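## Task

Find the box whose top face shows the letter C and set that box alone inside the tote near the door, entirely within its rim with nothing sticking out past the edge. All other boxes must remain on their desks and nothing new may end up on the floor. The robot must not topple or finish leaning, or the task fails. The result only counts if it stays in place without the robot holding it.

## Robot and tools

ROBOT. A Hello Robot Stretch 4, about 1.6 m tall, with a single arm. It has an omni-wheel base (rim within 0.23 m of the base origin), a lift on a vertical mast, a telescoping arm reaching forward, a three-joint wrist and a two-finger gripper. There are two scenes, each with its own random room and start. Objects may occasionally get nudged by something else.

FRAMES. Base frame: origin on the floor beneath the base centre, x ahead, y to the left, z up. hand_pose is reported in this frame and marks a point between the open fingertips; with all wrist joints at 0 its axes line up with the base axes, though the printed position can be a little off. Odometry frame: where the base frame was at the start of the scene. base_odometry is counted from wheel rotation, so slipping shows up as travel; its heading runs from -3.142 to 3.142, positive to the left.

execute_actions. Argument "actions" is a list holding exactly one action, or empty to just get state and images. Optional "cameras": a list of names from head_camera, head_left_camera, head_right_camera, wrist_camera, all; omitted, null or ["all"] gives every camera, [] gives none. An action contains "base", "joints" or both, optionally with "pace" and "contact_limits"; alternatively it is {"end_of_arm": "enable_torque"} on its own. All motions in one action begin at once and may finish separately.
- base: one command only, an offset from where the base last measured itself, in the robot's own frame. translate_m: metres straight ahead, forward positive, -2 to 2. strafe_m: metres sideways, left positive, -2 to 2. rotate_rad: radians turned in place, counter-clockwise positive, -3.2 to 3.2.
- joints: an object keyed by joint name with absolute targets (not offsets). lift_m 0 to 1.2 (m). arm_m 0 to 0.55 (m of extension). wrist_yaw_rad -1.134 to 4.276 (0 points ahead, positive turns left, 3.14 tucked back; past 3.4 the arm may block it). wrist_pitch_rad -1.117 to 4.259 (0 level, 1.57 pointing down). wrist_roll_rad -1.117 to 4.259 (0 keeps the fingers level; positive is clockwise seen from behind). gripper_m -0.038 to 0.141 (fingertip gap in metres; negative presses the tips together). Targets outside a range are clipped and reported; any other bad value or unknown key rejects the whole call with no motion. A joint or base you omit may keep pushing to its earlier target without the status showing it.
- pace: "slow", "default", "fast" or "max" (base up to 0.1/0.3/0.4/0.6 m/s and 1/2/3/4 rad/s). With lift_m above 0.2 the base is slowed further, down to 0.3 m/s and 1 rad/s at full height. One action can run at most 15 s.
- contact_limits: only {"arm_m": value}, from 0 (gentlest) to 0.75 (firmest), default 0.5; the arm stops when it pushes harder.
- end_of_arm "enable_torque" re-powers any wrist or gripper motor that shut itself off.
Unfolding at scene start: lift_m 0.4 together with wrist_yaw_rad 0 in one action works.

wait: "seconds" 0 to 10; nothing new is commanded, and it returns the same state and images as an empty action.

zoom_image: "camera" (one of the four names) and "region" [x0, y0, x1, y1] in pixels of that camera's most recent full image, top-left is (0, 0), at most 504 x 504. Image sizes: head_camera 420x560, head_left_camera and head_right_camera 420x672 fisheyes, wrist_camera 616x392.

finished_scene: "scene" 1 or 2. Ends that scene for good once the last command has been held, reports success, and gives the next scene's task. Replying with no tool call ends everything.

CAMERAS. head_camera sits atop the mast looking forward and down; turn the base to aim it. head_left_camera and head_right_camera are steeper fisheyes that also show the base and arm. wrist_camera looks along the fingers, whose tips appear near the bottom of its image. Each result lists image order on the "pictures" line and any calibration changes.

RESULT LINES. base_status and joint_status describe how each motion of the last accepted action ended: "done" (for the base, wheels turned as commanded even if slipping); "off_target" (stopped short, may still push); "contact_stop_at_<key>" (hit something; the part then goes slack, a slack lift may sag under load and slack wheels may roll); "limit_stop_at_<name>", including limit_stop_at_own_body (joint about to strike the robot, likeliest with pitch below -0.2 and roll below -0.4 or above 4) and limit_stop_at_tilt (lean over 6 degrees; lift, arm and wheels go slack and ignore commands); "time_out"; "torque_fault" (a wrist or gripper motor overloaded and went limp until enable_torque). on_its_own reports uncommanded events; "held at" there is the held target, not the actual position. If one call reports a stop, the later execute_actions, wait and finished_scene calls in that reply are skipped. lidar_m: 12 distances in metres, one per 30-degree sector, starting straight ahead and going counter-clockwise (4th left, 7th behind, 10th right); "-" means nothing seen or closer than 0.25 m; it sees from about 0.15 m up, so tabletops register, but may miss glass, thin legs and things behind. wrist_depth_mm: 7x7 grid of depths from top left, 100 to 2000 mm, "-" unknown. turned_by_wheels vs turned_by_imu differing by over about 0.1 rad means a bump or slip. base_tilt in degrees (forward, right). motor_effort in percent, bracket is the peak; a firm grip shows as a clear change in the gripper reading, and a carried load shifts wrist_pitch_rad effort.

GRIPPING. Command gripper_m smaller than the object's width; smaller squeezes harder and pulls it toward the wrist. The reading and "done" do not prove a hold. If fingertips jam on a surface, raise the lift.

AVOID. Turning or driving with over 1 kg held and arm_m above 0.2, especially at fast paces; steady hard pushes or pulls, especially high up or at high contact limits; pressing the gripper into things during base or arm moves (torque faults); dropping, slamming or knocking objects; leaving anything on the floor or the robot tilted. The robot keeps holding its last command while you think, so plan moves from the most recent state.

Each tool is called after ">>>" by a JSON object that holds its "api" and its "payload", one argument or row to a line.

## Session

>>> {"api": "execute_actions", "payload": {
  "actions": []
}}

Scene clock: 0.00 s.
base_odometry: x=+0.000 y=+0.000 heading=+0.000 (m, m, rad; odometry frame)
turned_by_wheels: +0.000 (rad since the last result)
turned_by_imu: +0.000 (rad since the last result)
base_tilt: forward=-0.3 right=-0.2 (deg)
lidar_m: 0.75 0.84 0.69 0.71 0.86 0.94 0.93 1.07 1.59 2.19 0.90 0.75
base_status: not commanded
joint_positions: lift_m=+0.238 arm_m=+0.002 wrist_yaw_rad=+3.151 wrist_pitch_rad=+0.011 wrist_roll_rad=-0.011 gripper_m=+0.057
joint_status: not commanded
motor_effort: lift_m=+18 arm_m=+0 wrist_yaw_rad=+2 wrist_pitch_rad=-5 wrist_roll_rad=-1 gripper_m=-1 wheel_0=-1 wheel_1=-1 wheel_2=+1 (%)
hand_pose: x=-0.1164 y=+0.0848 z=+0.4129 quat_wxyz=(-0.005, -0.005, -0.006, +1.000) (m; base frame)
wrist_depth_mm: - 122 209 1042 991 931 878 / - 116 141 1078 991 931 891 / - 124 165 1060 1008 931 904 / 136 136 1118 1078 1008 960 904 / 1281 1229 1138 1078 991 946 904 / 1098 1205 1118 1060 196 946 917 / 842 878 991 - 976 904 891
pictures: head_camera, head_left_camera, head_right_camera, wrist_camera
camera_calibration (this result's frames):
wrist_camera: T_world_to_cam=[[-0.00769629, 0.999927, 0.00929373, -0.0864915], [0.0623675, 0.00975591, -0.998006, 0.461047], [-0.998024, -0.00710132, -0.062438, 0.140547], [0, 0, 0, 1]] pos_world=[0.110849, 0.0829853, 0.469707]
Images, in order (width x height): head_camera 420x560, head_left_camera 420x672, head_right_camera 420x672, wrist_camera 616x392.

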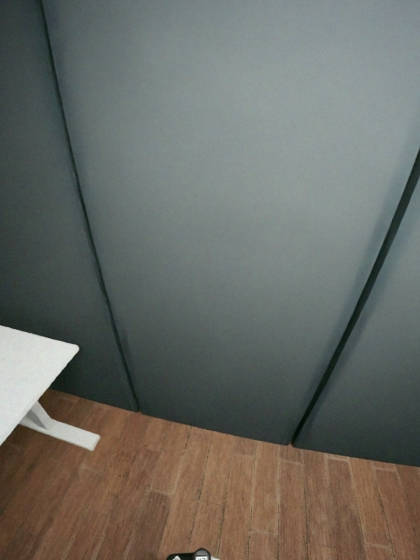

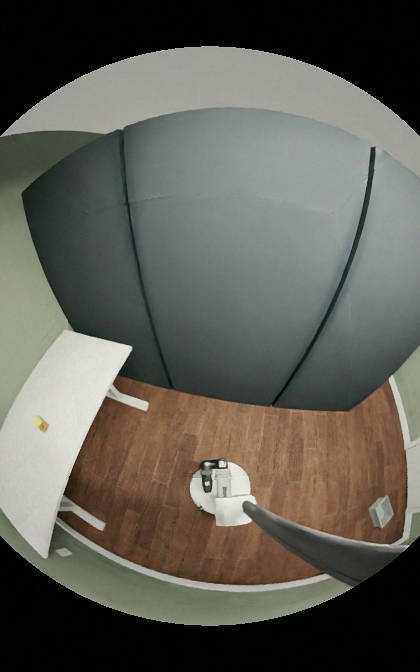

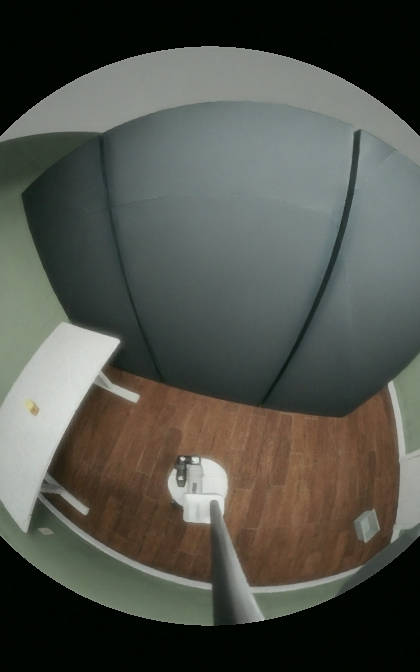

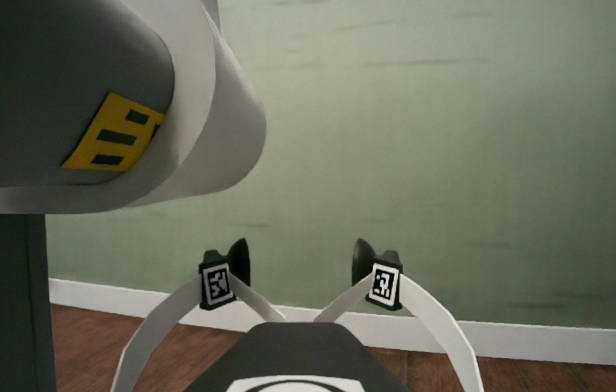

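>>> {"api": "zoom_image", "payload": {
  "camera": "head_left_camera",
  "region": [20, 405, 62, 440]
}}

Region (20, 405, 62, 440) of head_left_camera's 420x672 image, scaled by 12.000, with more detail than that image has.

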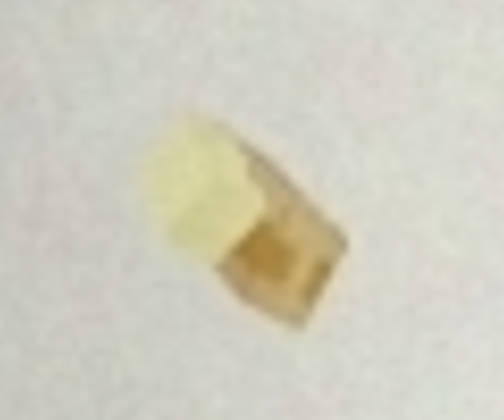

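>>> {"api": "execute_actions", "payload": {
  "actions": [
    {"base": {"strafe_m": -1.85}, "joints": {"lift_m": 0.45, "wrist_yaw_rad": 0.0}, "pace": "max"}
  ],
  "cameras": ["head_camera", "head_left_camera", "head_right_camera"]
}}

Scene clock: 29.33 s.
torque_fault: wrist_yaw_rad switched itself off since the last result.
base_odometry: x=+0.001 y=-1.850 heading=+0.000 (m, m, rad; odometry frame)
turned_by_wheels: +0.000 (rad since the last result)
turned_by_imu: +0.482 (rad since the last result)
base_tilt: forward=-0.2 right=-0.2 (deg)
lidar_m: 0.46 0.57 2.35 1.66 0.74 0.73 0.69 0.57 0.57 0.65 1.11 0.82
base_status: done
joint_positions: lift_m=+0.450 arm_m=+0.002 wrist_yaw_rad=+0.724 wrist_pitch_rad=+0.011 wrist_roll_rad=-0.011 gripper_m=+0.057
joint_status: wrist_yaw_rad torque_fault (moved -2.427 of -3.151); the others done
on_its_own: wrist_yaw_rad is off since a torque_fault, until you send "end_of_arm": "enable_torque" (your +0.000 is given up)
motor_effort: lift_m=+21(26) arm_m=+0(0) wrist_yaw_rad=+3(98) wrist_pitch_rad=-5(7) wrist_roll_rad=+0(1) gripper_m=-2(3) wheel_0=+1(28) wheel_1=+3(15) wheel_2=-3(8) (%)
hand_pose: x=+0.4468 y=+0.1256 z=+0.6249 quat_wxyz=(+0.935, -0.007, +0.003, +0.354) (m; base frame)
wrist_depth_mm: - - - 715 229 205 209 / - - - 732 231 206 211 / - - - 732 233 208 212 / - - - 732 234 210 214 / - - - 741 212 211 216 / 1863 1808 1618 459 198 213 219 / 1281 1255 1397 - 212 216 221
pictures: head_camera, head_left_camera, head_right_camera
Images, in order (width x height): head_camera 420x560, head_left_camera 420x672, head_right_camera 420x672.

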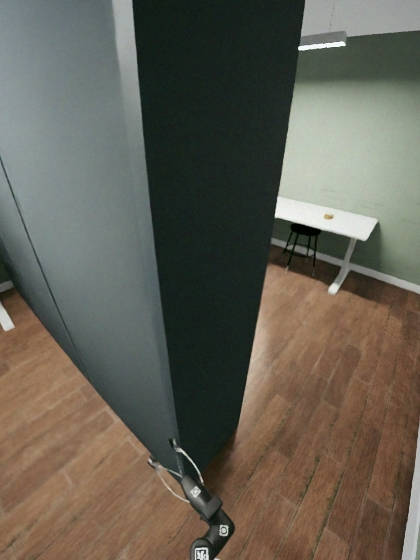

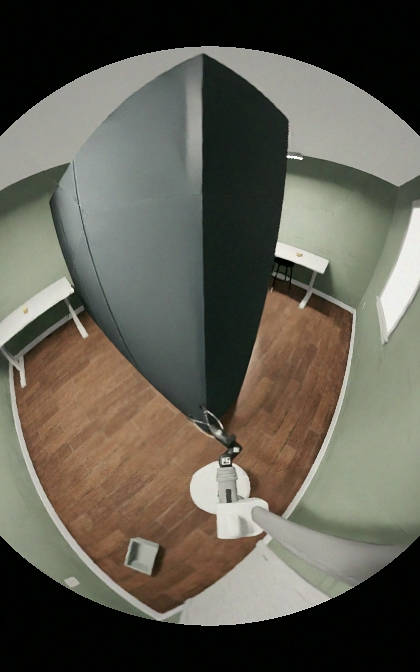

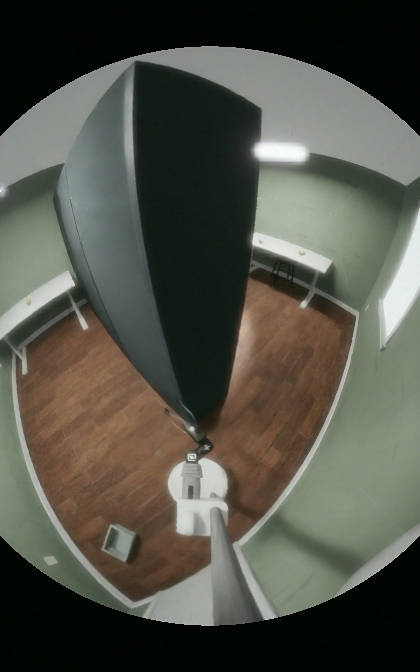

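>>> {"api": "execute_actions", "payload": {
  "actions": [
    {"end_of_arm": "enable_torque"}
  ],
  "cameras": []
}}

>>> {"api": "execute_actions", "payload": {
  "actions": [
    {"base": {"translate_m": -0.06}, "joints": {"wrist_yaw_rad": 1.4, "wrist_pitch_rad": 1.57}}
  ],
  "cameras": ["head_camera", "head_left_camera", "head_right_camera"]
}}

Scene clock: 33.13 s.
base_odometry: x=+0.001 y=-1.850 heading=+0.000 (m, m, rad; odometry frame)
turned_by_wheels: +0.000 (rad since the last result)
turned_by_imu: -0.001 (rad since the last result)
base_tilt: forward=-0.3 right=-0.2 (deg)
lidar_m: 0.45 0.53 2.35 1.68 0.75 0.70 0.68 0.58 0.57 0.64 1.10 0.79
base_status: not commanded
joint_positions: lift_m=+0.450 arm_m=+0.002 wrist_yaw_rad=+0.724 wrist_pitch_rad=+0.011 wrist_roll_rad=-0.011 gripper_m=+0.057
joint_status: not commanded
end_of_arm: enable_torque: each motor that was off is on again
on_its_own: wrist_yaw_rad is held at +0.724, not at your +0.000, since a torque_fault
motor_effort: lift_m=+21(21) arm_m=+0(0) wrist_yaw_rad=+3(1) wrist_pitch_rad=-4(5) wrist_roll_rad=+0(0) gripper_m=+0(5) wheel_0=+1(1) wheel_1=+3(3) wheel_2=-3(3) (%)
hand_pose: x=+0.4468 y=+0.1256 z=+0.6249 quat_wxyz=(+0.935, -0.007, +0.003, +0.354) (m; base frame)
wrist_depth_mm: - - - 723 229 205 209 / - - - 732 231 206 211 / - - - 732 233 208 212 / - - - 741 233 210 214 / - - - 750 213 211 216 / 1863 1863 1618 459 198 213 218 / 1336 1255 1430 - 212 216 220
pictures: none
No camera images: the call's "cameras" was empty. Leave "cameras" out to get every camera's image.

Scene clock: 34.60 s.
base_odometry: x=-0.059 y=-1.850 heading=-0.001 (m, m, rad; odometry frame)
turned_by_wheels: -0.001 (rad since the last result)
turned_by_imu: -0.001 (rad since the last result)
base_tilt: forward=-0.3 right=-0.2 (deg)
lidar_m: 0.52 0.63 2.41 1.62 0.68 0.68 0.62 0.51 0.53 0.61 1.02 0.88
base_status: done
joint_positions: lift_m=+0.450 arm_m=+0.002 wrist_yaw_rad=+1.399 wrist_pitch_rad=+1.570 wrist_roll_rad=-0.011 gripper_m=+0.057
joint_status: all done
motor_effort: lift_m=+21(21) arm_m=+0(0) wrist_yaw_rad=+4(8) wrist_pitch_rad=+3(3) wrist_roll_rad=-1(2) gripper_m=+0(2) wheel_0=-4(5) wheel_1=-3(8) wheel_2=+0(10) (%)
hand_pose: x=+0.2590 y=-0.0146 z=+0.3395 quat_wxyz=(+0.539, -0.458, +0.538, +0.459) (m; base frame)
wrist_depth_mm: 549 549 549 549 554 554 492 / 343 366 554 554 554 554 407 / 343 345 512 559 559 559 418 / 345 345 359 564 564 564 564 / 347 349 349 564 559 569 569 / 351 349 351 564 197 569 574 / 351 353 353 - 574 574 574
pictures: head_camera, head_left_camera, head_right_camera
Images, in order (width x height): head_camera 420x560, head_left_camera 420x672, head_right_camera 420x672.

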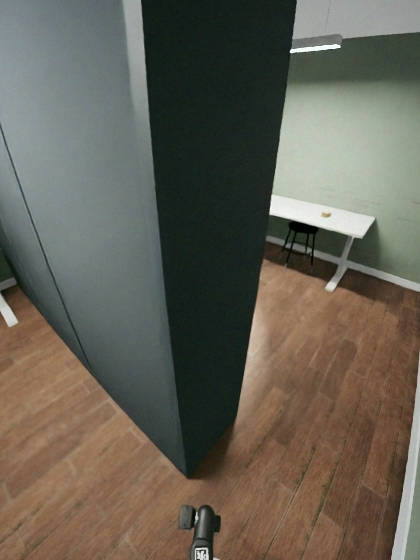

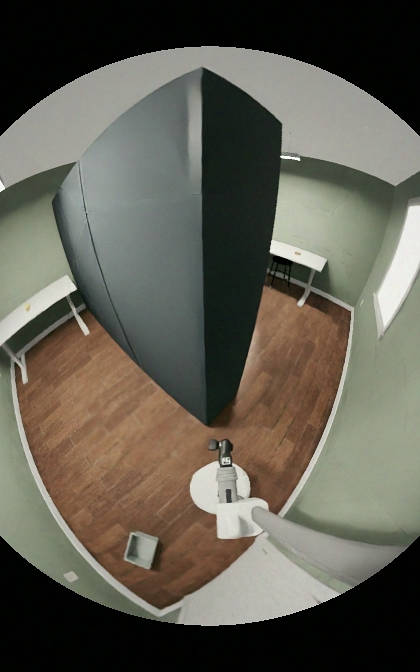

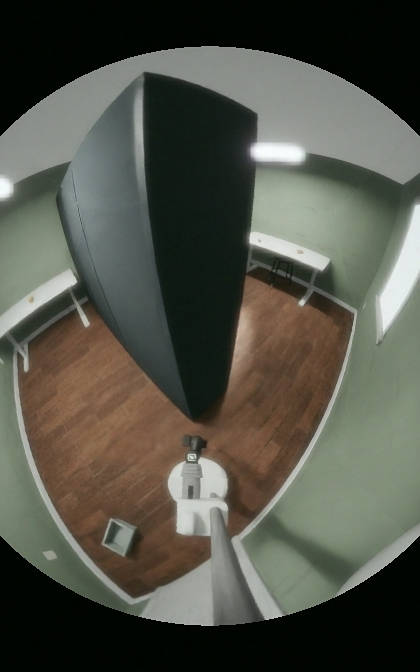

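>>> {"api": "execute_actions", "payload": {
  "actions": [
    {"base": {"rotate_rad": -0.64}, "pace": "max"}
  ],
  "cameras": ["head_camera"]
}}

Scene clock: 46.57 s.
base_odometry: x=-0.059 y=-1.850 heading=-0.640 (m, m, rad; odometry frame)
turned_by_wheels: -0.640 (rad since the last result)
turned_by_imu: -0.640 (rad since the last result)
base_tilt: forward=-0.4 right=-0.2 (deg)
lidar_m: 2.59 0.49 0.54 2.11 1.74 0.70 0.68 0.70 0.53 0.52 0.57 0.86
base_status: done
joint_positions: lift_m=+0.450 arm_m=+0.002 wrist_yaw_rad=+1.400 wrist_pitch_rad=+1.570 wrist_roll_rad=-0.011 gripper_m=+0.057
joint_status: not commanded
motor_effort: lift_m=+20(21) arm_m=+0(0) wrist_yaw_rad=+2(2) wrist_pitch_rad=+1(1) wrist_roll_rad=-1(1) gripper_m=-3(1) wheel_0=+2(10) wheel_1=+2(9) wheel_2=+1(10) (%)
hand_pose: x=+0.2590 y=-0.0147 z=+0.3396 quat_wxyz=(+0.539, -0.458, +0.538, +0.459) (m; base frame)
wrist_depth_mm: 549 549 549 549 554 554 554 / 343 366 554 554 554 559 554 / 343 347 462 559 559 559 564 / 345 347 357 564 564 564 564 / 349 347 349 564 564 564 564 / 349 347 351 569 197 569 569 / 351 351 353 - 574 569 569
pictures: head_camera
Images, in order (width x height): head_camera 420x560.

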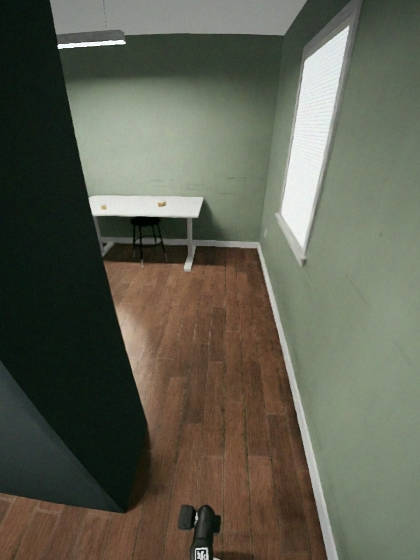

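>>> {"api": "execute_actions", "payload": {
  "actions": [
    {"base": {"translate_m": 1.7}, "joints": {"lift_m": 0.98, "gripper_m": 0.11}, "pace": "max"}
  ],
  "cameras": ["head_camera", "head_left_camera"]
}}

Scene clock: 55.73 s.
base_odometry: x=+1.305 y=-2.865 heading=-0.640 (m, m, rad; odometry frame)
turned_by_wheels: +0.000 (rad since the last result)
turned_by_imu: -0.006 (rad since the last result)
base_tilt: forward=-0.3 right=-0.2 (deg)
lidar_m: 0.88 0.95 1.40 2.24 1.15 0.90 2.01 0.93 0.68 0.65 0.72 1.15
base_status: done
joint_positions: lift_m=+0.980 arm_m=+0.002 wrist_yaw_rad=+1.400 wrist_pitch_rad=+1.570 wrist_roll_rad=-0.011 gripper_m=+0.110
joint_status: all done
motor_effort: lift_m=+21(24) arm_m=+0(0) wrist_yaw_rad=+1(4) wrist_pitch_rad=+1(1) wrist_roll_rad=-1(1) gripper_m=-2(6) wheel_0=+1(7) wheel_1=+1(8) wheel_2=+1(15) (%)
hand_pose: x=+0.2590 y=-0.0147 z=+0.8696 quat_wxyz=(+0.539, -0.458, +0.538, +0.459) (m; base frame)
wrist_depth_mm: 1078 1060 1042 1060 1078 1078 1060 / 1060 1078 1078 1078 1078 1078 1078 / 1078 1078 891 1078 1078 1098 1078 / 1078 878 866 1078 1078 1098 1098 / 1098 878 866 1098 1098 1098 1098 / 500 585 1098 1098 1078 1098 1118 / 1078 1098 1098 - 1118 1118 1118
pictures: head_camera, head_left_camera
Images, in order (width x height): head_camera 420x560, head_left_camera 420x672.

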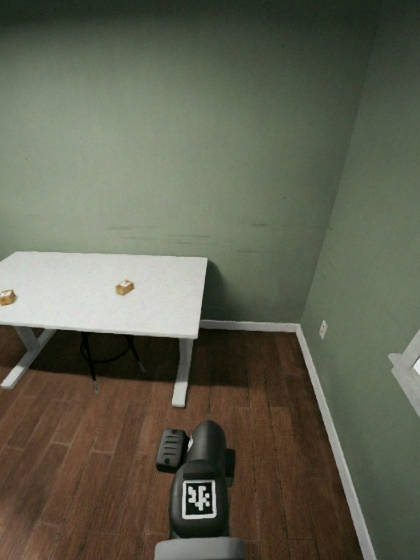

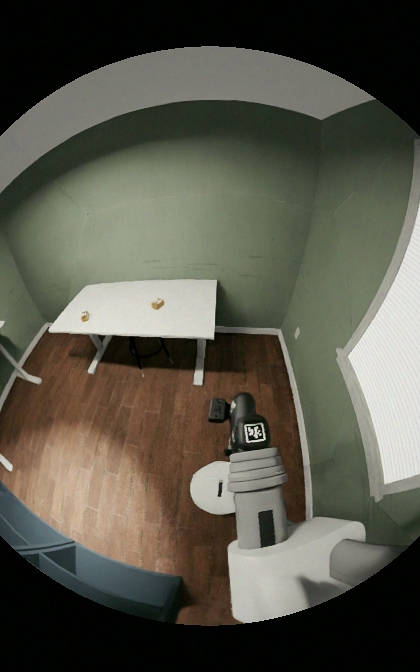

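>>> {"api": "zoom_image", "payload": {
  "camera": "head_camera",
  "region": [107, 272, 143, 302]
}}

>>> {"api": "zoom_image", "payload": {
  "camera": "head_camera",
  "region": [0, 282, 36, 312]
}}

Region (107, 272, 143, 302) of head_camera's 420x560 image, scaled by 14.000, with more detail than that image has.

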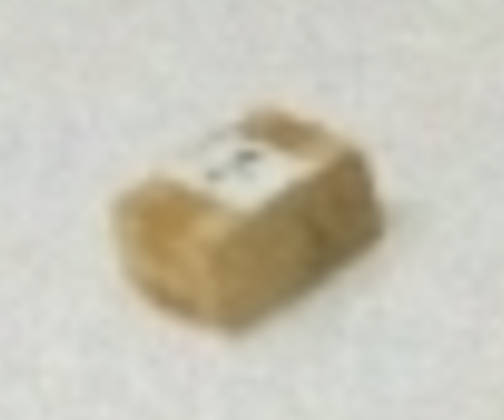

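Region (0, 282, 36, 312) of head_camera's 420x560 image, scaled by 14.000, with more detail than that image has.

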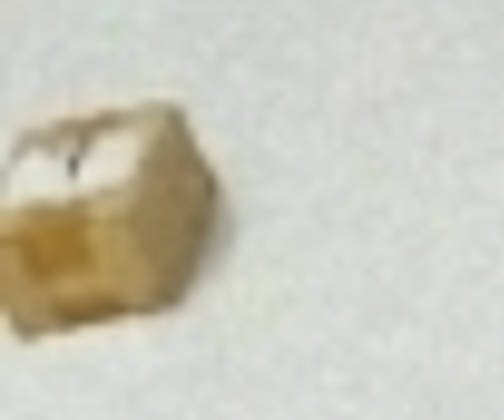

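>>> {"api": "execute_actions", "payload": {
  "actions": [
    {"base": {"rotate_rad": 0.5}, "pace": "max"}
  ],
  "cameras": []
}}

>>> {"api": "execute_actions", "payload": {
  "actions": [
    {"base": {"translate_m": 0.55}, "pace": "max"}
  ],
  "cameras": ["head_camera", "head_left_camera"]
}}

Scene clock: 68.20 s.
base_odometry: x=+1.305 y=-2.865 heading=-0.140 (m, m, rad; odometry frame)
turned_by_wheels: +0.499 (rad since the last result)
turned_by_imu: +0.497 (rad since the last result)
base_tilt: forward=-0.3 right=-0.2 (deg)
lidar_m: 0.92 1.40 2.22 1.20 0.90 1.28 0.95 0.70 0.67 0.72 1.08 0.88
base_status: done
joint_positions: lift_m=+0.980 arm_m=+0.002 wrist_yaw_rad=+1.400 wrist_pitch_rad=+1.570 wrist_roll_rad=-0.011 gripper_m=+0.110
joint_status: not commanded
motor_effort: lift_m=+21(21) arm_m=+0(0) wrist_yaw_rad=+3(3) wrist_pitch_rad=+2(2) wrist_roll_rad=-1(1) gripper_m=+0(1) wheel_0=-4(6) wheel_1=-3(7) wheel_2=-2(8) (%)
hand_pose: x=+0.2590 y=-0.0147 z=+0.8696 quat_wxyz=(+0.539, -0.458, +0.538, +0.459) (m; base frame)
wrist_depth_mm: 1060 1060 1078 1060 1060 1078 1060 / 1060 1078 1078 1078 1078 1078 1078 / 1078 1078 891 1098 1078 1078 1098 / 1078 878 866 1098 1078 1098 1078 / 1098 866 878 1098 1098 1098 1098 / 492 574 1098 1078 1078 1098 1098 / 1098 1098 1098 - 1098 1098 1118
pictures: none
No camera images: the call's "cameras" was empty. Leave "cameras" out to get every camera's image.

Scene clock: 71.20 s.
base_odometry: x=+1.850 y=-2.942 heading=-0.140 (m, m, rad; odometry frame)
turned_by_wheels: +0.000 (rad since the last result)
turned_by_imu: -0.002 (rad since the last result)
base_tilt: forward=-0.3 right=-0.2 (deg)
lidar_m: 0.46 0.68 1.91 1.79 1.35 1.30 1.36 1.00 0.98 1.09 0.44 0.42
base_status: done
joint_positions: lift_m=+0.980 arm_m=+0.002 wrist_yaw_rad=+1.400 wrist_pitch_rad=+1.570 wrist_roll_rad=-0.011 gripper_m=+0.110
joint_status: not commanded
motor_effort: lift_m=+21(21) arm_m=+0(0) wrist_yaw_rad=+1(3) wrist_pitch_rad=+2(2) wrist_roll_rad=-1(1) gripper_m=-3(1) wheel_0=+2(8) wheel_1=+2(7) wheel_2=-1(12) (%)
hand_pose: x=+0.2590 y=-0.0147 z=+0.8696 quat_wxyz=(+0.539, -0.458, +0.538, +0.459) (m; base frame)
wrist_depth_mm: 1060 1060 1078 1060 1060 1078 1060 / 1060 1060 1078 1060 1078 1078 1078 / 1078 1078 891 1078 1078 1078 1078 / 1078 878 866 1078 1078 1098 377 / 1098 878 878 1098 1098 1098 377 / 496 580 1098 1078 1060 379 377 / 1098 1098 1118 - 1098 379 382
pictures: head_camera, head_left_camera
Images, in order (width x height): head_camera 420x560, head_left_camera 420x672.

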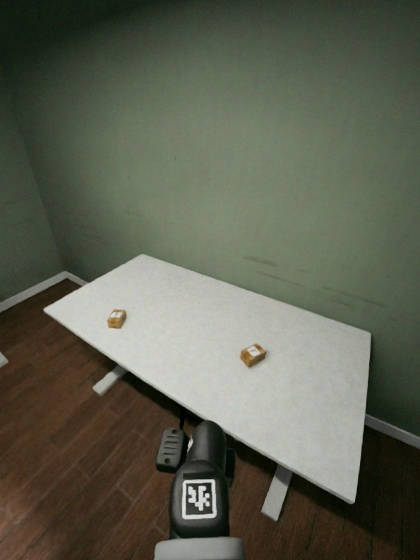

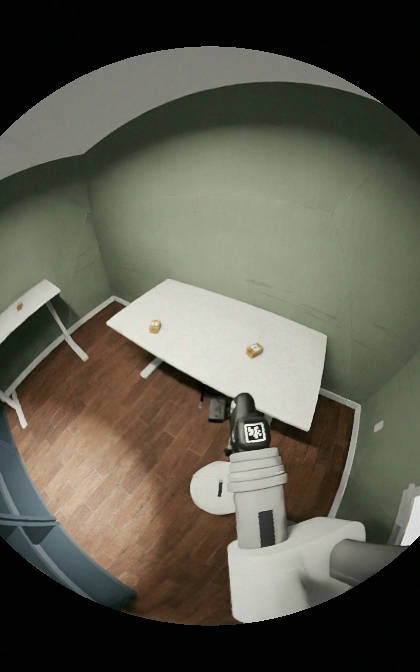

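>>> {"api": "zoom_image", "payload": {
  "camera": "head_camera",
  "region": [232, 337, 274, 372]
}}

>>> {"api": "zoom_image", "payload": {
  "camera": "head_camera",
  "region": [99, 303, 135, 333]
}}

Region (232, 337, 274, 372) of head_camera's 420x560 image, scaled by 12.000, with more detail than that image has.

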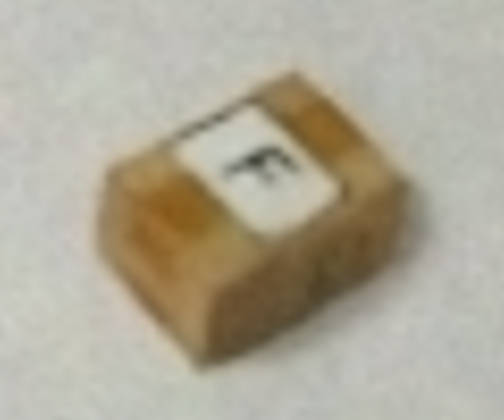

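Region (99, 303, 135, 333) of head_camera's 420x560 image, scaled by 14.000, with more detail than that image has.

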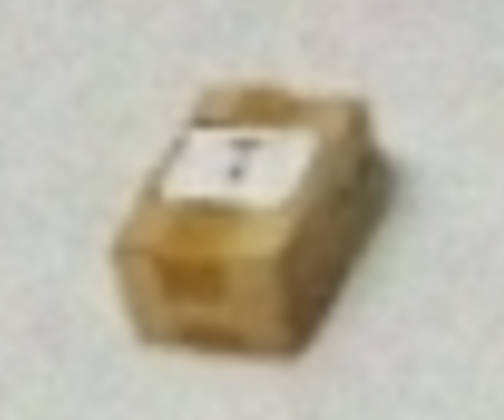

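>>> {"api": "execute_actions", "payload": {
  "actions": [
    {"base": {"rotate_rad": 1.15}, "pace": "max"}
  ],
  "cameras": ["head_camera"]
}}

Scene clock: 79.30 s.
base_odometry: x=+1.850 y=-2.942 heading=+1.009 (m, m, rad; odometry frame)
turned_by_wheels: +1.149 (rad since the last result)
turned_by_imu: +1.146 (rad since the last result)
base_tilt: forward=-0.3 right=-0.3 (deg)
lidar_m: 1.92 1.64 1.33 1.31 1.24 0.99 0.96 1.14 0.43 0.40 0.47 0.79
base_status: done
joint_positions: lift_m=+0.980 arm_m=+0.002 wrist_yaw_rad=+1.400 wrist_pitch_rad=+1.570 wrist_roll_rad=-0.011 gripper_m=+0.110
joint_status: not commanded
motor_effort: lift_m=+21(21) arm_m=+0(0) wrist_yaw_rad=+3(1) wrist_pitch_rad=+1(0) wrist_roll_rad=-1(0) gripper_m=+1(2) wheel_0=-3(7) wheel_1=-3(7) wheel_2=-1(8) (%)
hand_pose: x=+0.2590 y=-0.0147 z=+0.8696 quat_wxyz=(+0.539, -0.458, +0.538, +0.459) (m; base frame)
wrist_depth_mm: 1060 1060 1060 1078 1060 1078 1060 / 1078 1060 1060 1078 1078 1078 1078 / 1078 1060 891 1060 1078 1078 1078 / 1078 878 866 1078 1078 1078 1098 / 1098 878 878 1078 1098 1098 1098 / 496 580 1098 1098 1098 1098 1098 / 1098 1098 1098 - 1098 1098 1118
pictures: head_camera
Images, in order (width x height): head_camera 420x560.

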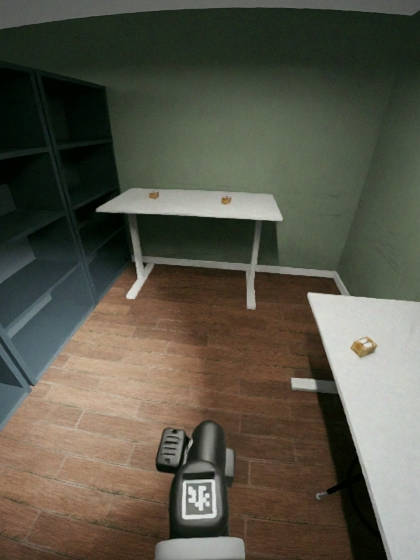

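>>> {"api": "execute_actions", "payload": {
  "actions": [
    {"base": {"translate_m": 1.35}, "joints": {"lift_m": 1.19}, "pace": "max"}
  ],
  "cameras": ["head_camera", "head_left_camera"]
}}

Scene clock: 87.90 s.
base_odometry: x=+2.568 y=-1.799 heading=+1.010 (m, m, rad; odometry frame)
turned_by_wheels: +0.000 (rad since the last result)
turned_by_imu: -0.006 (rad since the last result)
base_tilt: forward=-0.3 right=-0.2 (deg)
lidar_m: 0.60 0.66 1.03 1.08 1.23 2.34 2.33 0.80 0.66 0.67 0.76 0.61
base_status: done
joint_positions: lift_m=+1.190 arm_m=+0.002 wrist_yaw_rad=+1.400 wrist_pitch_rad=+1.570 wrist_roll_rad=-0.011 gripper_m=+0.110
joint_status: all done
motor_effort: lift_m=+21(24) arm_m=+0(0) wrist_yaw_rad=+2(5) wrist_pitch_rad=+1(1) wrist_roll_rad=+1(0) gripper_m=+1(1) wheel_0=+4(4) wheel_1=+3(7) wheel_2=-2(12) (%)
hand_pose: x=+0.2590 y=-0.0147 z=+1.0795 quat_wxyz=(+0.539, -0.458, +0.538, +0.459) (m; base frame)
wrist_depth_mm: 1255 1255 1281 1281 1255 1281 1281 / 1255 1281 1281 1255 1281 1281 1281 / 1281 1281 1281 1281 1281 1281 1308 / 1281 1281 1078 1308 1281 1281 1281 / 1308 1281 1078 1308 1308 1308 1308 / 496 580 1281 1308 1308 1281 1308 / 1308 1308 1281 - 1308 1336 1060
pictures: head_camera, head_left_camera
Images, in order (width x height): head_camera 420x560, head_left_camera 420x672.

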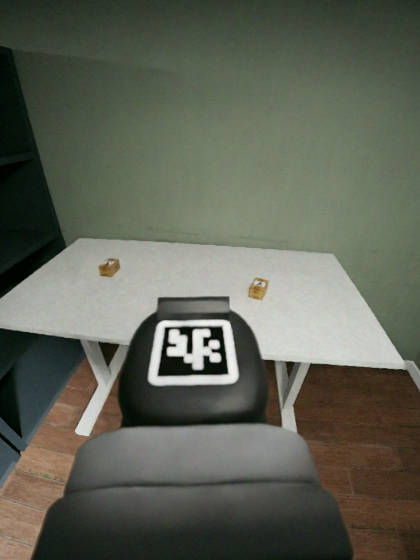

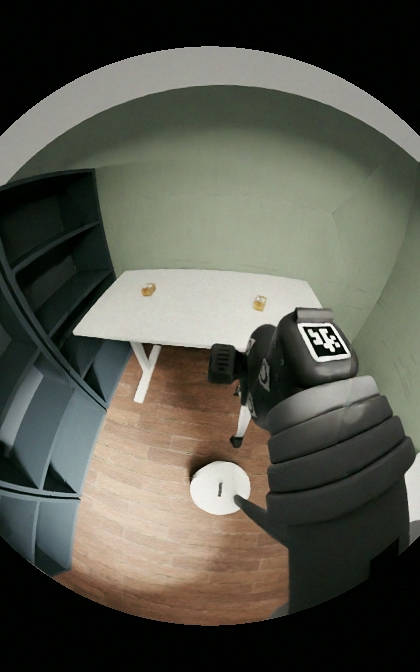

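>>> {"api": "zoom_image", "payload": {
  "camera": "head_camera",
  "region": [240, 272, 276, 302]
}}

>>> {"api": "zoom_image", "payload": {
  "camera": "head_camera",
  "region": [92, 252, 128, 282]
}}

Region (240, 272, 276, 302) of head_camera's 420x560 image, scaled by 14.000, with more detail than that image has.

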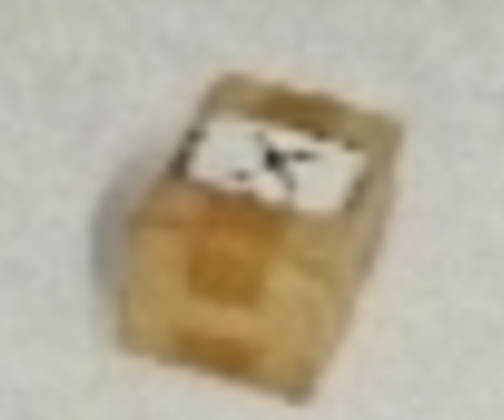

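Region (92, 252, 128, 282) of head_camera's 420x560 image, scaled by 14.000, with more detail than that image has.

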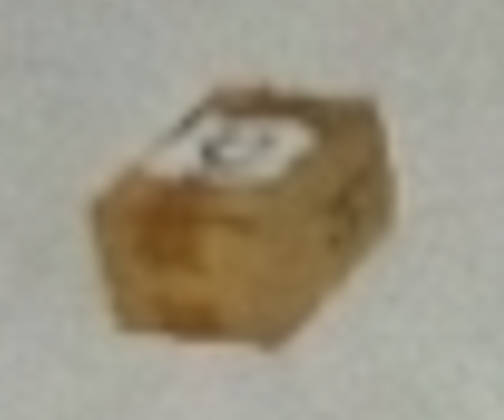

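>>> {"api": "execute_actions", "payload": {
  "actions": [
    {"base": {"rotate_rad": 0.37}, "joints": {"wrist_roll_rad": 2.03, "arm_m": 0.2}, "pace": "max"}
  ],
  "cameras": []
}}

>>> {"api": "execute_actions", "payload": {
  "actions": [
    {"base": {"translate_m": 0.45}, "joints": {"arm_m": 0.51}, "pace": "fast"}
  ],
  "cameras": ["head_right_camera", "wrist_camera"]
}}

Scene clock: 112.73 s.
base_odometry: x=+2.568 y=-1.799 heading=+1.379 (m, m, rad; odometry frame)
turned_by_wheels: +0.369 (rad since the last result)
turned_by_imu: +0.367 (rad since the last result)
base_tilt: forward=-0.3 right=-0.2 (deg)
lidar_m: 0.62 0.86 1.10 1.14 1.60 2.31 0.92 0.68 0.64 1.51 0.63 0.58
base_status: done
joint_positions: lift_m=+1.190 arm_m=+0.199 wrist_yaw_rad=+1.400 wrist_pitch_rad=+1.570 wrist_roll_rad=+2.030 gripper_m=+0.110
joint_status: all done
motor_effort: lift_m=+21(21) arm_m=+7(7) wrist_yaw_rad=-2(3) wrist_pitch_rad=+2(2) wrist_roll_rad=+3(6) gripper_m=+0(1) wheel_0=-3(7) wheel_1=-2(6) wheel_2=-3(8) (%)
hand_pose: x=+0.4558 y=-0.0146 z=+1.0795 quat_wxyz=(+0.672, +0.219, +0.672, -0.219) (m; base frame)
wrist_depth_mm: 342 1138 1255 1255 1255 1255 1255 / 1255 1255 1255 1255 1281 1281 1281 / 1281 1281 1281 1281 1281 1281 1281 / 1281 1281 1281 1281 1281 1308 1308 / 1281 1308 1308 1281 1078 1308 1308 / 1229 1308 1308 1098 1098 1308 1308 / 1229 1308 1308 - 1098 1336 1308
pictures: none
No camera images: the call's "cameras" was empty. Leave "cameras" out to get every camera's image.

Scene clock: 115.70 s.
base_odometry: x=+2.654 y=-1.357 heading=+1.379 (m, m, rad; odometry frame)
turned_by_wheels: +0.000 (rad since the last result)
turned_by_imu: -0.002 (rad since the last result)
base_tilt: forward=-0.4 right=-0.2 (deg)
lidar_m: 0.25 0.31 0.84 0.94 1.27 2.69 1.58 0.99 1.67 0.32 0.25 0.25
base_status: done
joint_positions: lift_m=+1.190 arm_m=+0.509 wrist_yaw_rad=+1.400 wrist_pitch_rad=+1.570 wrist_roll_rad=+2.030 gripper_m=+0.110
joint_status: all done
motor_effort: lift_m=+21(22) arm_m=+7(7) wrist_yaw_rad=+1(1) wrist_pitch_rad=+1(2) wrist_roll_rad=-1(0) gripper_m=+2(0) wheel_0=+2(5) wheel_1=+1(7) wheel_2=+1(12) (%)
hand_pose: x=+0.7657 y=-0.0146 z=+1.0795 quat_wxyz=(+0.672, +0.219, +0.672, -0.219) (m; base frame)
wrist_depth_mm: 340 340 340 340 342 342 342 / 342 342 343 345 345 345 345 / 345 345 345 345 347 349 347 / 347 349 347 349 349 351 351 / 351 351 351 304 353 353 355 / 355 353 355 304 355 355 357 / 357 355 357 - 359 359 359
pictures: head_right_camera, wrist_camera
camera_calibration (this result's frames):
wrist_camera: T_world_to_cam=[[-0.590361, -0.807139, 0.00082134, 0.442384], [-0.806025, 0.589599, 0.0519286, 0.612331], [-0.0423978, 0.0299946, -0.99865, 1.34128], [0, 0, 0, 1]] pos_world=[0.811588, -0.0441953, 1.30731]
Images, in order (width x height): head_right_camera 420x672, wrist_camera 616x392.

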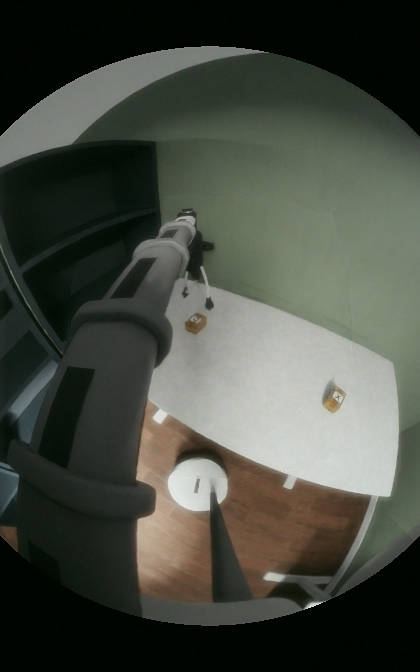

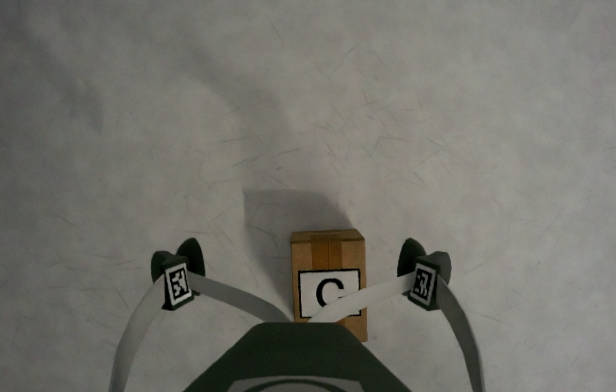

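>>> {"api": "execute_actions", "payload": {
  "actions": [
    {"joints": {"arm_m": 0.458, "wrist_yaw_rad": 1.5, "wrist_roll_rad": 2.09, "lift_m": 1.16}, "pace": "fast"}
  ],
  "cameras": ["wrist_camera"]
}}

Scene clock: 124.73 s.
base_odometry: x=+2.654 y=-1.357 heading=+1.379 (m, m, rad; odometry frame)
turned_by_wheels: +0.000 (rad since the last result)
turned_by_imu: -0.002 (rad since the last result)
base_tilt: forward=-0.4 right=-0.3 (deg)
lidar_m: 0.25 0.31 0.87 0.91 1.26 2.68 1.56 0.98 1.67 0.31 0.25 0.25
base_status: not commanded
joint_positions: lift_m=+1.160 arm_m=+0.459 wrist_yaw_rad=+1.499 wrist_pitch_rad=+1.570 wrist_roll_rad=+2.090 gripper_m=+0.110
joint_status: all done
motor_effort: lift_m=+16(18) arm_m=-8(9) wrist_yaw_rad=+3(4) wrist_pitch_rad=+2(1) wrist_roll_rad=-2(1) gripper_m=-1(1) wheel_0=+2(2) wheel_1=+1(1) wheel_2=+1(1) (%)
hand_pose: x=+0.7175 y=-0.0060 z=+1.0500 quat_wxyz=(+0.676, +0.206, +0.677, -0.205) (m; base frame)
wrist_depth_mm: 310 312 312 314 312 312 314 / 314 315 314 315 317 315 315 / 317 317 317 317 319 319 319 / 319 320 320 272 322 322 320 / 324 322 322 272 324 324 325 / 325 324 325 274 327 327 329 / 327 327 329 - 329 329 330
pictures: wrist_camera
camera_calibration (this result's frames):
wrist_camera: T_world_to_cam=[[-0.557981, -0.829853, 0.000825168, 0.397506], [-0.828708, 0.557262, 0.0519779, 0.585883], [-0.0435939, 0.0283188, -0.998648, 1.31033], [0, 0, 0, 1]] pos_world=[0.76445, -0.033726, 1.27778]
Images, in order (width x height): wrist_camera 616x392.

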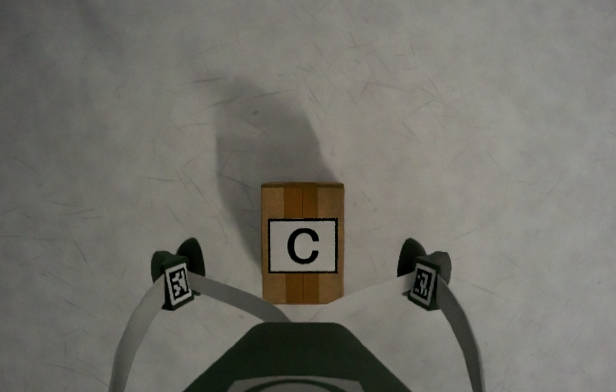

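>>> {"api": "execute_actions", "payload": {
  "actions": [
    {"joints": {"lift_m": 1.094, "gripper_m": 0.085}, "pace": "fast"}
  ],
  "cameras": []
}}

>>> {"api": "execute_actions", "payload": {
  "actions": [
    {"joints": {"gripper_m": 0.025}}
  ],
  "cameras": ["wrist_camera", "head_left_camera"]
}}

Scene clock: 128.00 s.
base_odometry: x=+2.654 y=-1.357 heading=+1.379 (m, m, rad; odometry frame)
turned_by_wheels: +0.000 (rad since the last result)
turned_by_imu: -0.001 (rad since the last result)
base_tilt: forward=-0.3 right=-0.3 (deg)
lidar_m: 0.25 0.31 0.86 0.89 1.27 2.69 1.26 0.99 1.66 0.33 0.25 0.25
base_status: not commanded
joint_positions: lift_m=+1.094 arm_m=+0.459 wrist_yaw_rad=+1.499 wrist_pitch_rad=+1.570 wrist_roll_rad=+2.090 gripper_m=+0.085
joint_status: all done
motor_effort: lift_m=+16(14) arm_m=-8(8) wrist_yaw_rad=+5(2) wrist_pitch_rad=+0(1) wrist_roll_rad=-3(1) gripper_m=-1(2) wheel_0=+2(2) wheel_1=+1(1) wheel_2=+1(1) (%)
hand_pose: x=+0.7175 y=-0.0060 z=+0.9840 quat_wxyz=(+0.676, +0.206, +0.677, -0.205) (m; base frame)
wrist_depth_mm: 247 247 248 249 249 249 248 / 249 250 250 250 251 251 251 / 251 251 252 252 253 253 253 / 253 253 254 205 255 255 255 / 255 256 256 206 256 257 257 / 257 257 208 207 258 259 259 / 259 260 260 - 262 262 262
pictures: none
No camera images: the call's "cameras" was empty. Leave "cameras" out to get every camera's image.

Scene clock: 129.40 s.
base_odometry: x=+2.654 y=-1.357 heading=+1.379 (m, m, rad; odometry frame)
turned_by_wheels: +0.000 (rad since the last result)
turned_by_imu: -0.001 (rad since the last result)
base_tilt: forward=-0.3 right=-0.2 (deg)
lidar_m: 0.25 0.30 0.84 0.92 1.28 2.70 1.27 0.98 1.67 0.30 0.25 0.25
base_status: not commanded
joint_positions: lift_m=+1.094 arm_m=+0.459 wrist_yaw_rad=+1.499 wrist_pitch_rad=+1.570 wrist_roll_rad=+2.090 gripper_m=+0.025
joint_status: all done
motor_effort: lift_m=+16(16) arm_m=-8(8) wrist_yaw_rad=+3(3) wrist_pitch_rad=+1(1) wrist_roll_rad=+2(1) gripper_m=-16(12) wheel_0=+1(2) wheel_1=+1(2) wheel_2=+1(1) (%)
hand_pose: x=+0.7175 y=-0.0060 z=+0.9840 quat_wxyz=(+0.676, +0.206, +0.677, -0.205) (m; base frame)
wrist_depth_mm: 247 247 247 248 249 248 249 / 248 249 249 249 251 251 251 / 250 251 251 252 252 253 253 / 253 253 254 194 254 255 255 / 255 255 216 195 256 257 256 / 257 257 196 196 191 259 259 / 260 260 259 - 260 260 262
pictures: head_left_camera, wrist_camera
camera_calibration (this result's frames):
wrist_camera: T_world_to_cam=[[-0.557982, -0.829853, 0.000825065, 0.397558], [-0.828707, 0.557263, 0.051978, 0.589308], [-0.0435938, 0.028319, -0.998648, 1.24443], [0, 0, 0, 1]] pos_world=[0.764444, -0.033726, 1.21178]
Images, in order (width x height): head_left_camera 420x672, wrist_camera 616x392.

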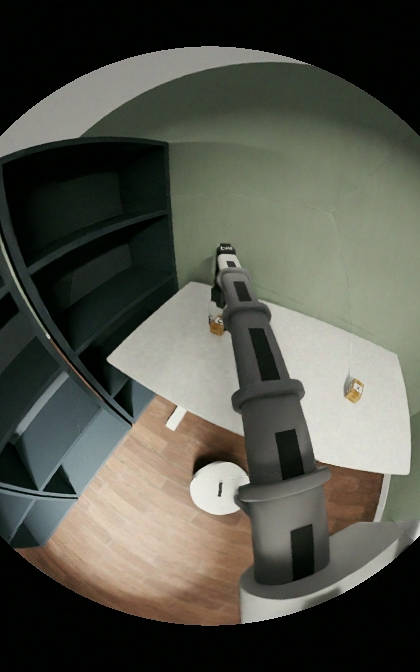

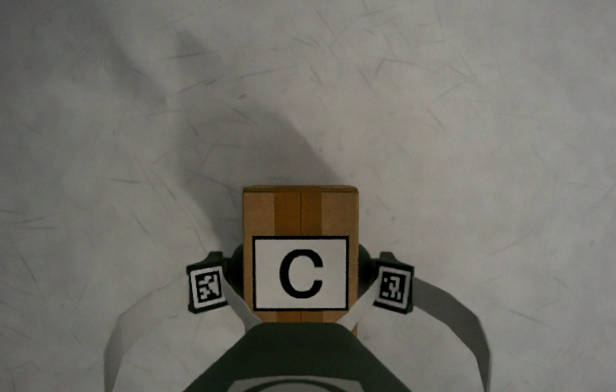

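>>> {"api": "execute_actions", "payload": {
  "actions": [
    {"base": {"rotate_rad": 0.79}, "joints": {"lift_m": 1.125, "arm_m": 0.005}, "pace": "fast"}
  ],
  "cameras": ["head_left_camera", "head_right_camera"]
}}

Scene clock: 149.37 s.
base_odometry: x=+2.654 y=-1.357 heading=+2.169 (m, m, rad; odometry frame)
turned_by_wheels: +0.789 (rad since the last result)
turned_by_imu: +0.786 (rad since the last result)
base_tilt: forward=-0.4 right=-0.2 (deg)
lidar_m: 0.46 0.86 1.01 1.83 1.75 1.03 0.98 0.46 0.25 0.25 0.25 0.25
base_status: done
joint_positions: lift_m=+1.125 arm_m=+0.006 wrist_yaw_rad=+1.500 wrist_pitch_rad=+1.570 wrist_roll_rad=+2.090 gripper_m=+0.025
joint_status: all done
motor_effort: lift_m=+22(23) arm_m=-8(9) wrist_yaw_rad=+0(3) wrist_pitch_rad=+2(5) wrist_roll_rad=+1(1) gripper_m=-13(16) wheel_0=-2(7) wheel_1=-2(8) wheel_2=-4(8) (%)
hand_pose: x=+0.2645 y=-0.0059 z=+1.0144 quat_wxyz=(+0.677, +0.206, +0.677, -0.205) (m; base frame)
wrist_depth_mm: 1098 1098 1182 1160 279 279 279 / 1118 1160 1205 1205 1205 282 282 / 1138 1205 1229 1205 1205 286 285 / 1205 1205 1205 194 1205 1229 287 / 1229 1229 216 195 1025 1255 1255 / 1255 1229 196 196 191 1255 1255 / 1255 1255 1255 - 1255 946 1255
pictures: head_left_camera, head_right_camera
Images, in order (width x height): head_left_camera 420x672, head_right_camera 420x672.

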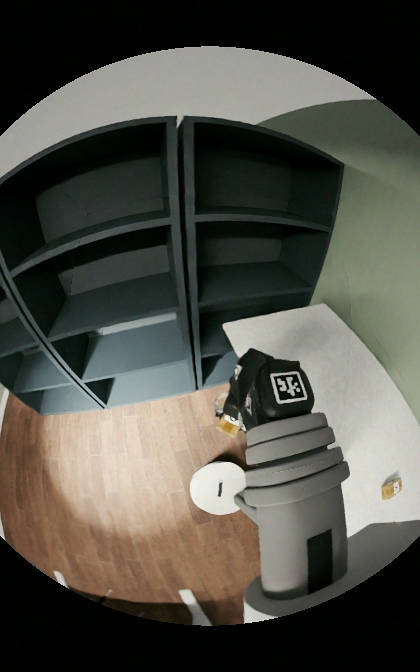

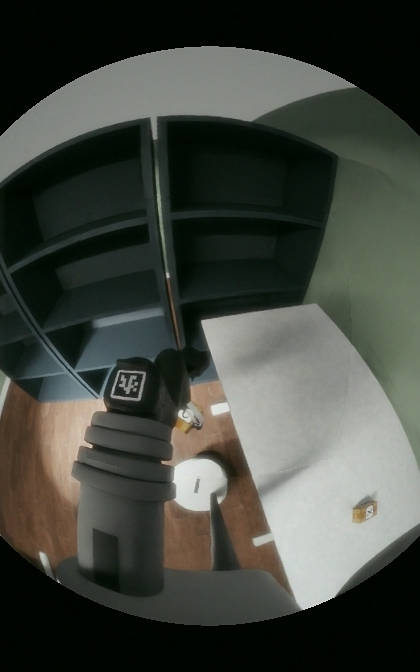

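>>> {"api": "execute_actions", "payload": {
  "actions": [
    {"base": {"strafe_m": 0.6}, "joints": {"lift_m": 0.55, "wrist_yaw_rad": 2.9}, "pace": "max"}
  ],
  "cameras": ["head_left_camera"]
}}

Scene clock: 162.70 s.
base_odometry: x=+2.158 y=-1.695 heading=+2.169 (m, m, rad; odometry frame)
turned_by_wheels: +0.000 (rad since the last result)
turned_by_imu: -0.001 (rad since the last result)
base_tilt: forward=-0.4 right=-0.2 (deg)
lidar_m: 0.71 0.71 0.83 2.11 2.12 1.20 1.02 1.03 0.92 0.79 0.79 0.85
base_status: done
joint_positions: lift_m=+0.550 arm_m=+0.006 wrist_yaw_rad=+2.900 wrist_pitch_rad=+1.570 wrist_roll_rad=+2.090 gripper_m=+0.025
joint_status: all done
motor_effort: lift_m=+17(22) arm_m=-8(8) wrist_yaw_rad=+2(9) wrist_pitch_rad=+1(2) wrist_roll_rad=+0(3) gripper_m=-18(12) wheel_0=+0(12) wheel_1=+0(12) wheel_2=+0(3) (%)
hand_pose: x=+0.1979 y=+0.0849 z=+0.4399 quat_wxyz=(+0.650, -0.278, +0.650, +0.279) (m; base frame)
wrist_depth_mm: 640 640 640 647 647 647 647 / 647 647 647 654 654 654 647 / 654 654 654 654 654 654 647 / 661 661 654 194 661 661 661 / 668 654 216 195 661 668 668 / 668 455 196 196 191 668 668 / 676 459 459 - 676 676 683
pictures: head_left_camera
Images, in order (width x height): head_left_camera 420x672.

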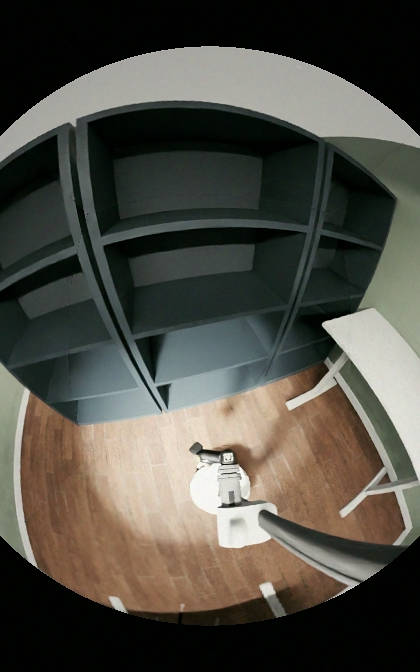

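>>> {"api": "execute_actions", "payload": {
  "actions": [
    {"base": {"strafe_m": 1.69}, "joints": {"lift_m": 0.45}, "pace": "max"}
  ],
  "cameras": ["head_camera", "head_right_camera"]
}}

Scene clock: 170.70 s.
base_odometry: x=+0.761 y=-2.646 heading=+2.169 (m, m, rad; odometry frame)
turned_by_wheels: +0.000 (rad since the last result)
turned_by_imu: +0.001 (rad since the last result)
base_tilt: forward=-0.3 right=-0.2 (deg)
lidar_m: 0.89 1.01 0.57 0.49 0.51 0.58 1.05 1.47 1.73 2.43 0.66 0.52
base_status: done
joint_positions: lift_m=+0.450 arm_m=+0.006 wrist_yaw_rad=+2.900 wrist_pitch_rad=+1.570 wrist_roll_rad=+2.090 gripper_m=+0.025
joint_status: all done
motor_effort: lift_m=+17(19) arm_m=-8(7) wrist_yaw_rad=+2(2) wrist_pitch_rad=+1(1) wrist_roll_rad=-1(1) gripper_m=-10(16) wheel_0=-1(14) wheel_1=+0(14) wheel_2=+0(0) (%)
hand_pose: x=+0.1979 y=+0.0849 z=+0.3399 quat_wxyz=(+0.650, -0.278, +0.650, +0.279) (m; base frame)
wrist_depth_mm: 549 549 544 544 549 549 544 / 549 554 554 549 549 554 549 / 554 554 554 554 554 554 559 / 559 559 559 195 564 564 564 / 564 362 216 195 564 569 569 / 569 351 196 196 191 569 569 / 359 355 357 - 357 574 574
pictures: head_camera, head_right_camera
Images, in order (width x height): head_camera 420x560, head_right_camera 420x672.

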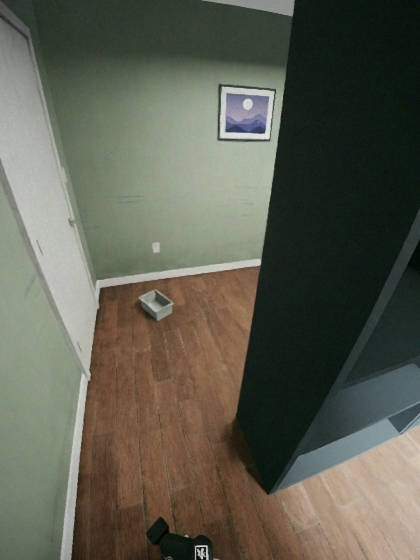

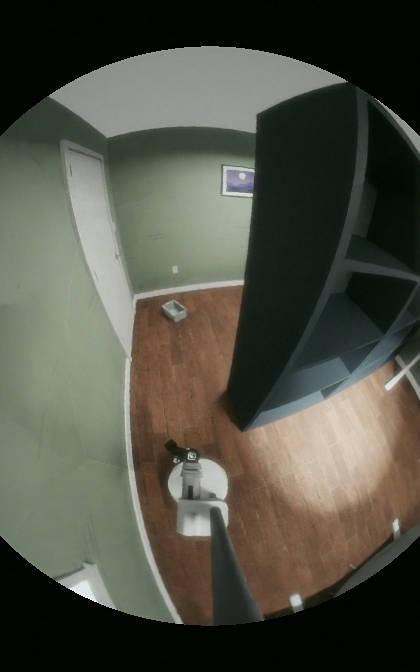

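>>> {"api": "zoom_image", "payload": {
  "camera": "head_camera",
  "region": [126, 280, 186, 330]
}}

Region (126, 280, 186, 330) of head_camera's 420x560 image, scaled by 8.400, with more detail than that image has.

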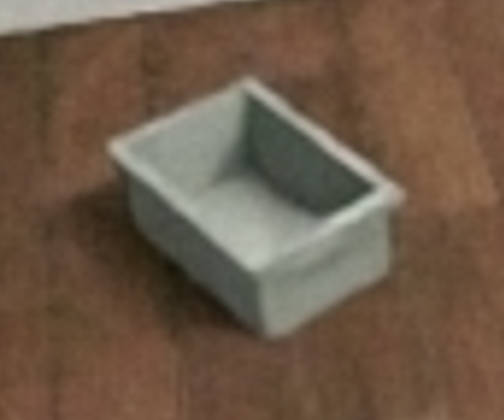

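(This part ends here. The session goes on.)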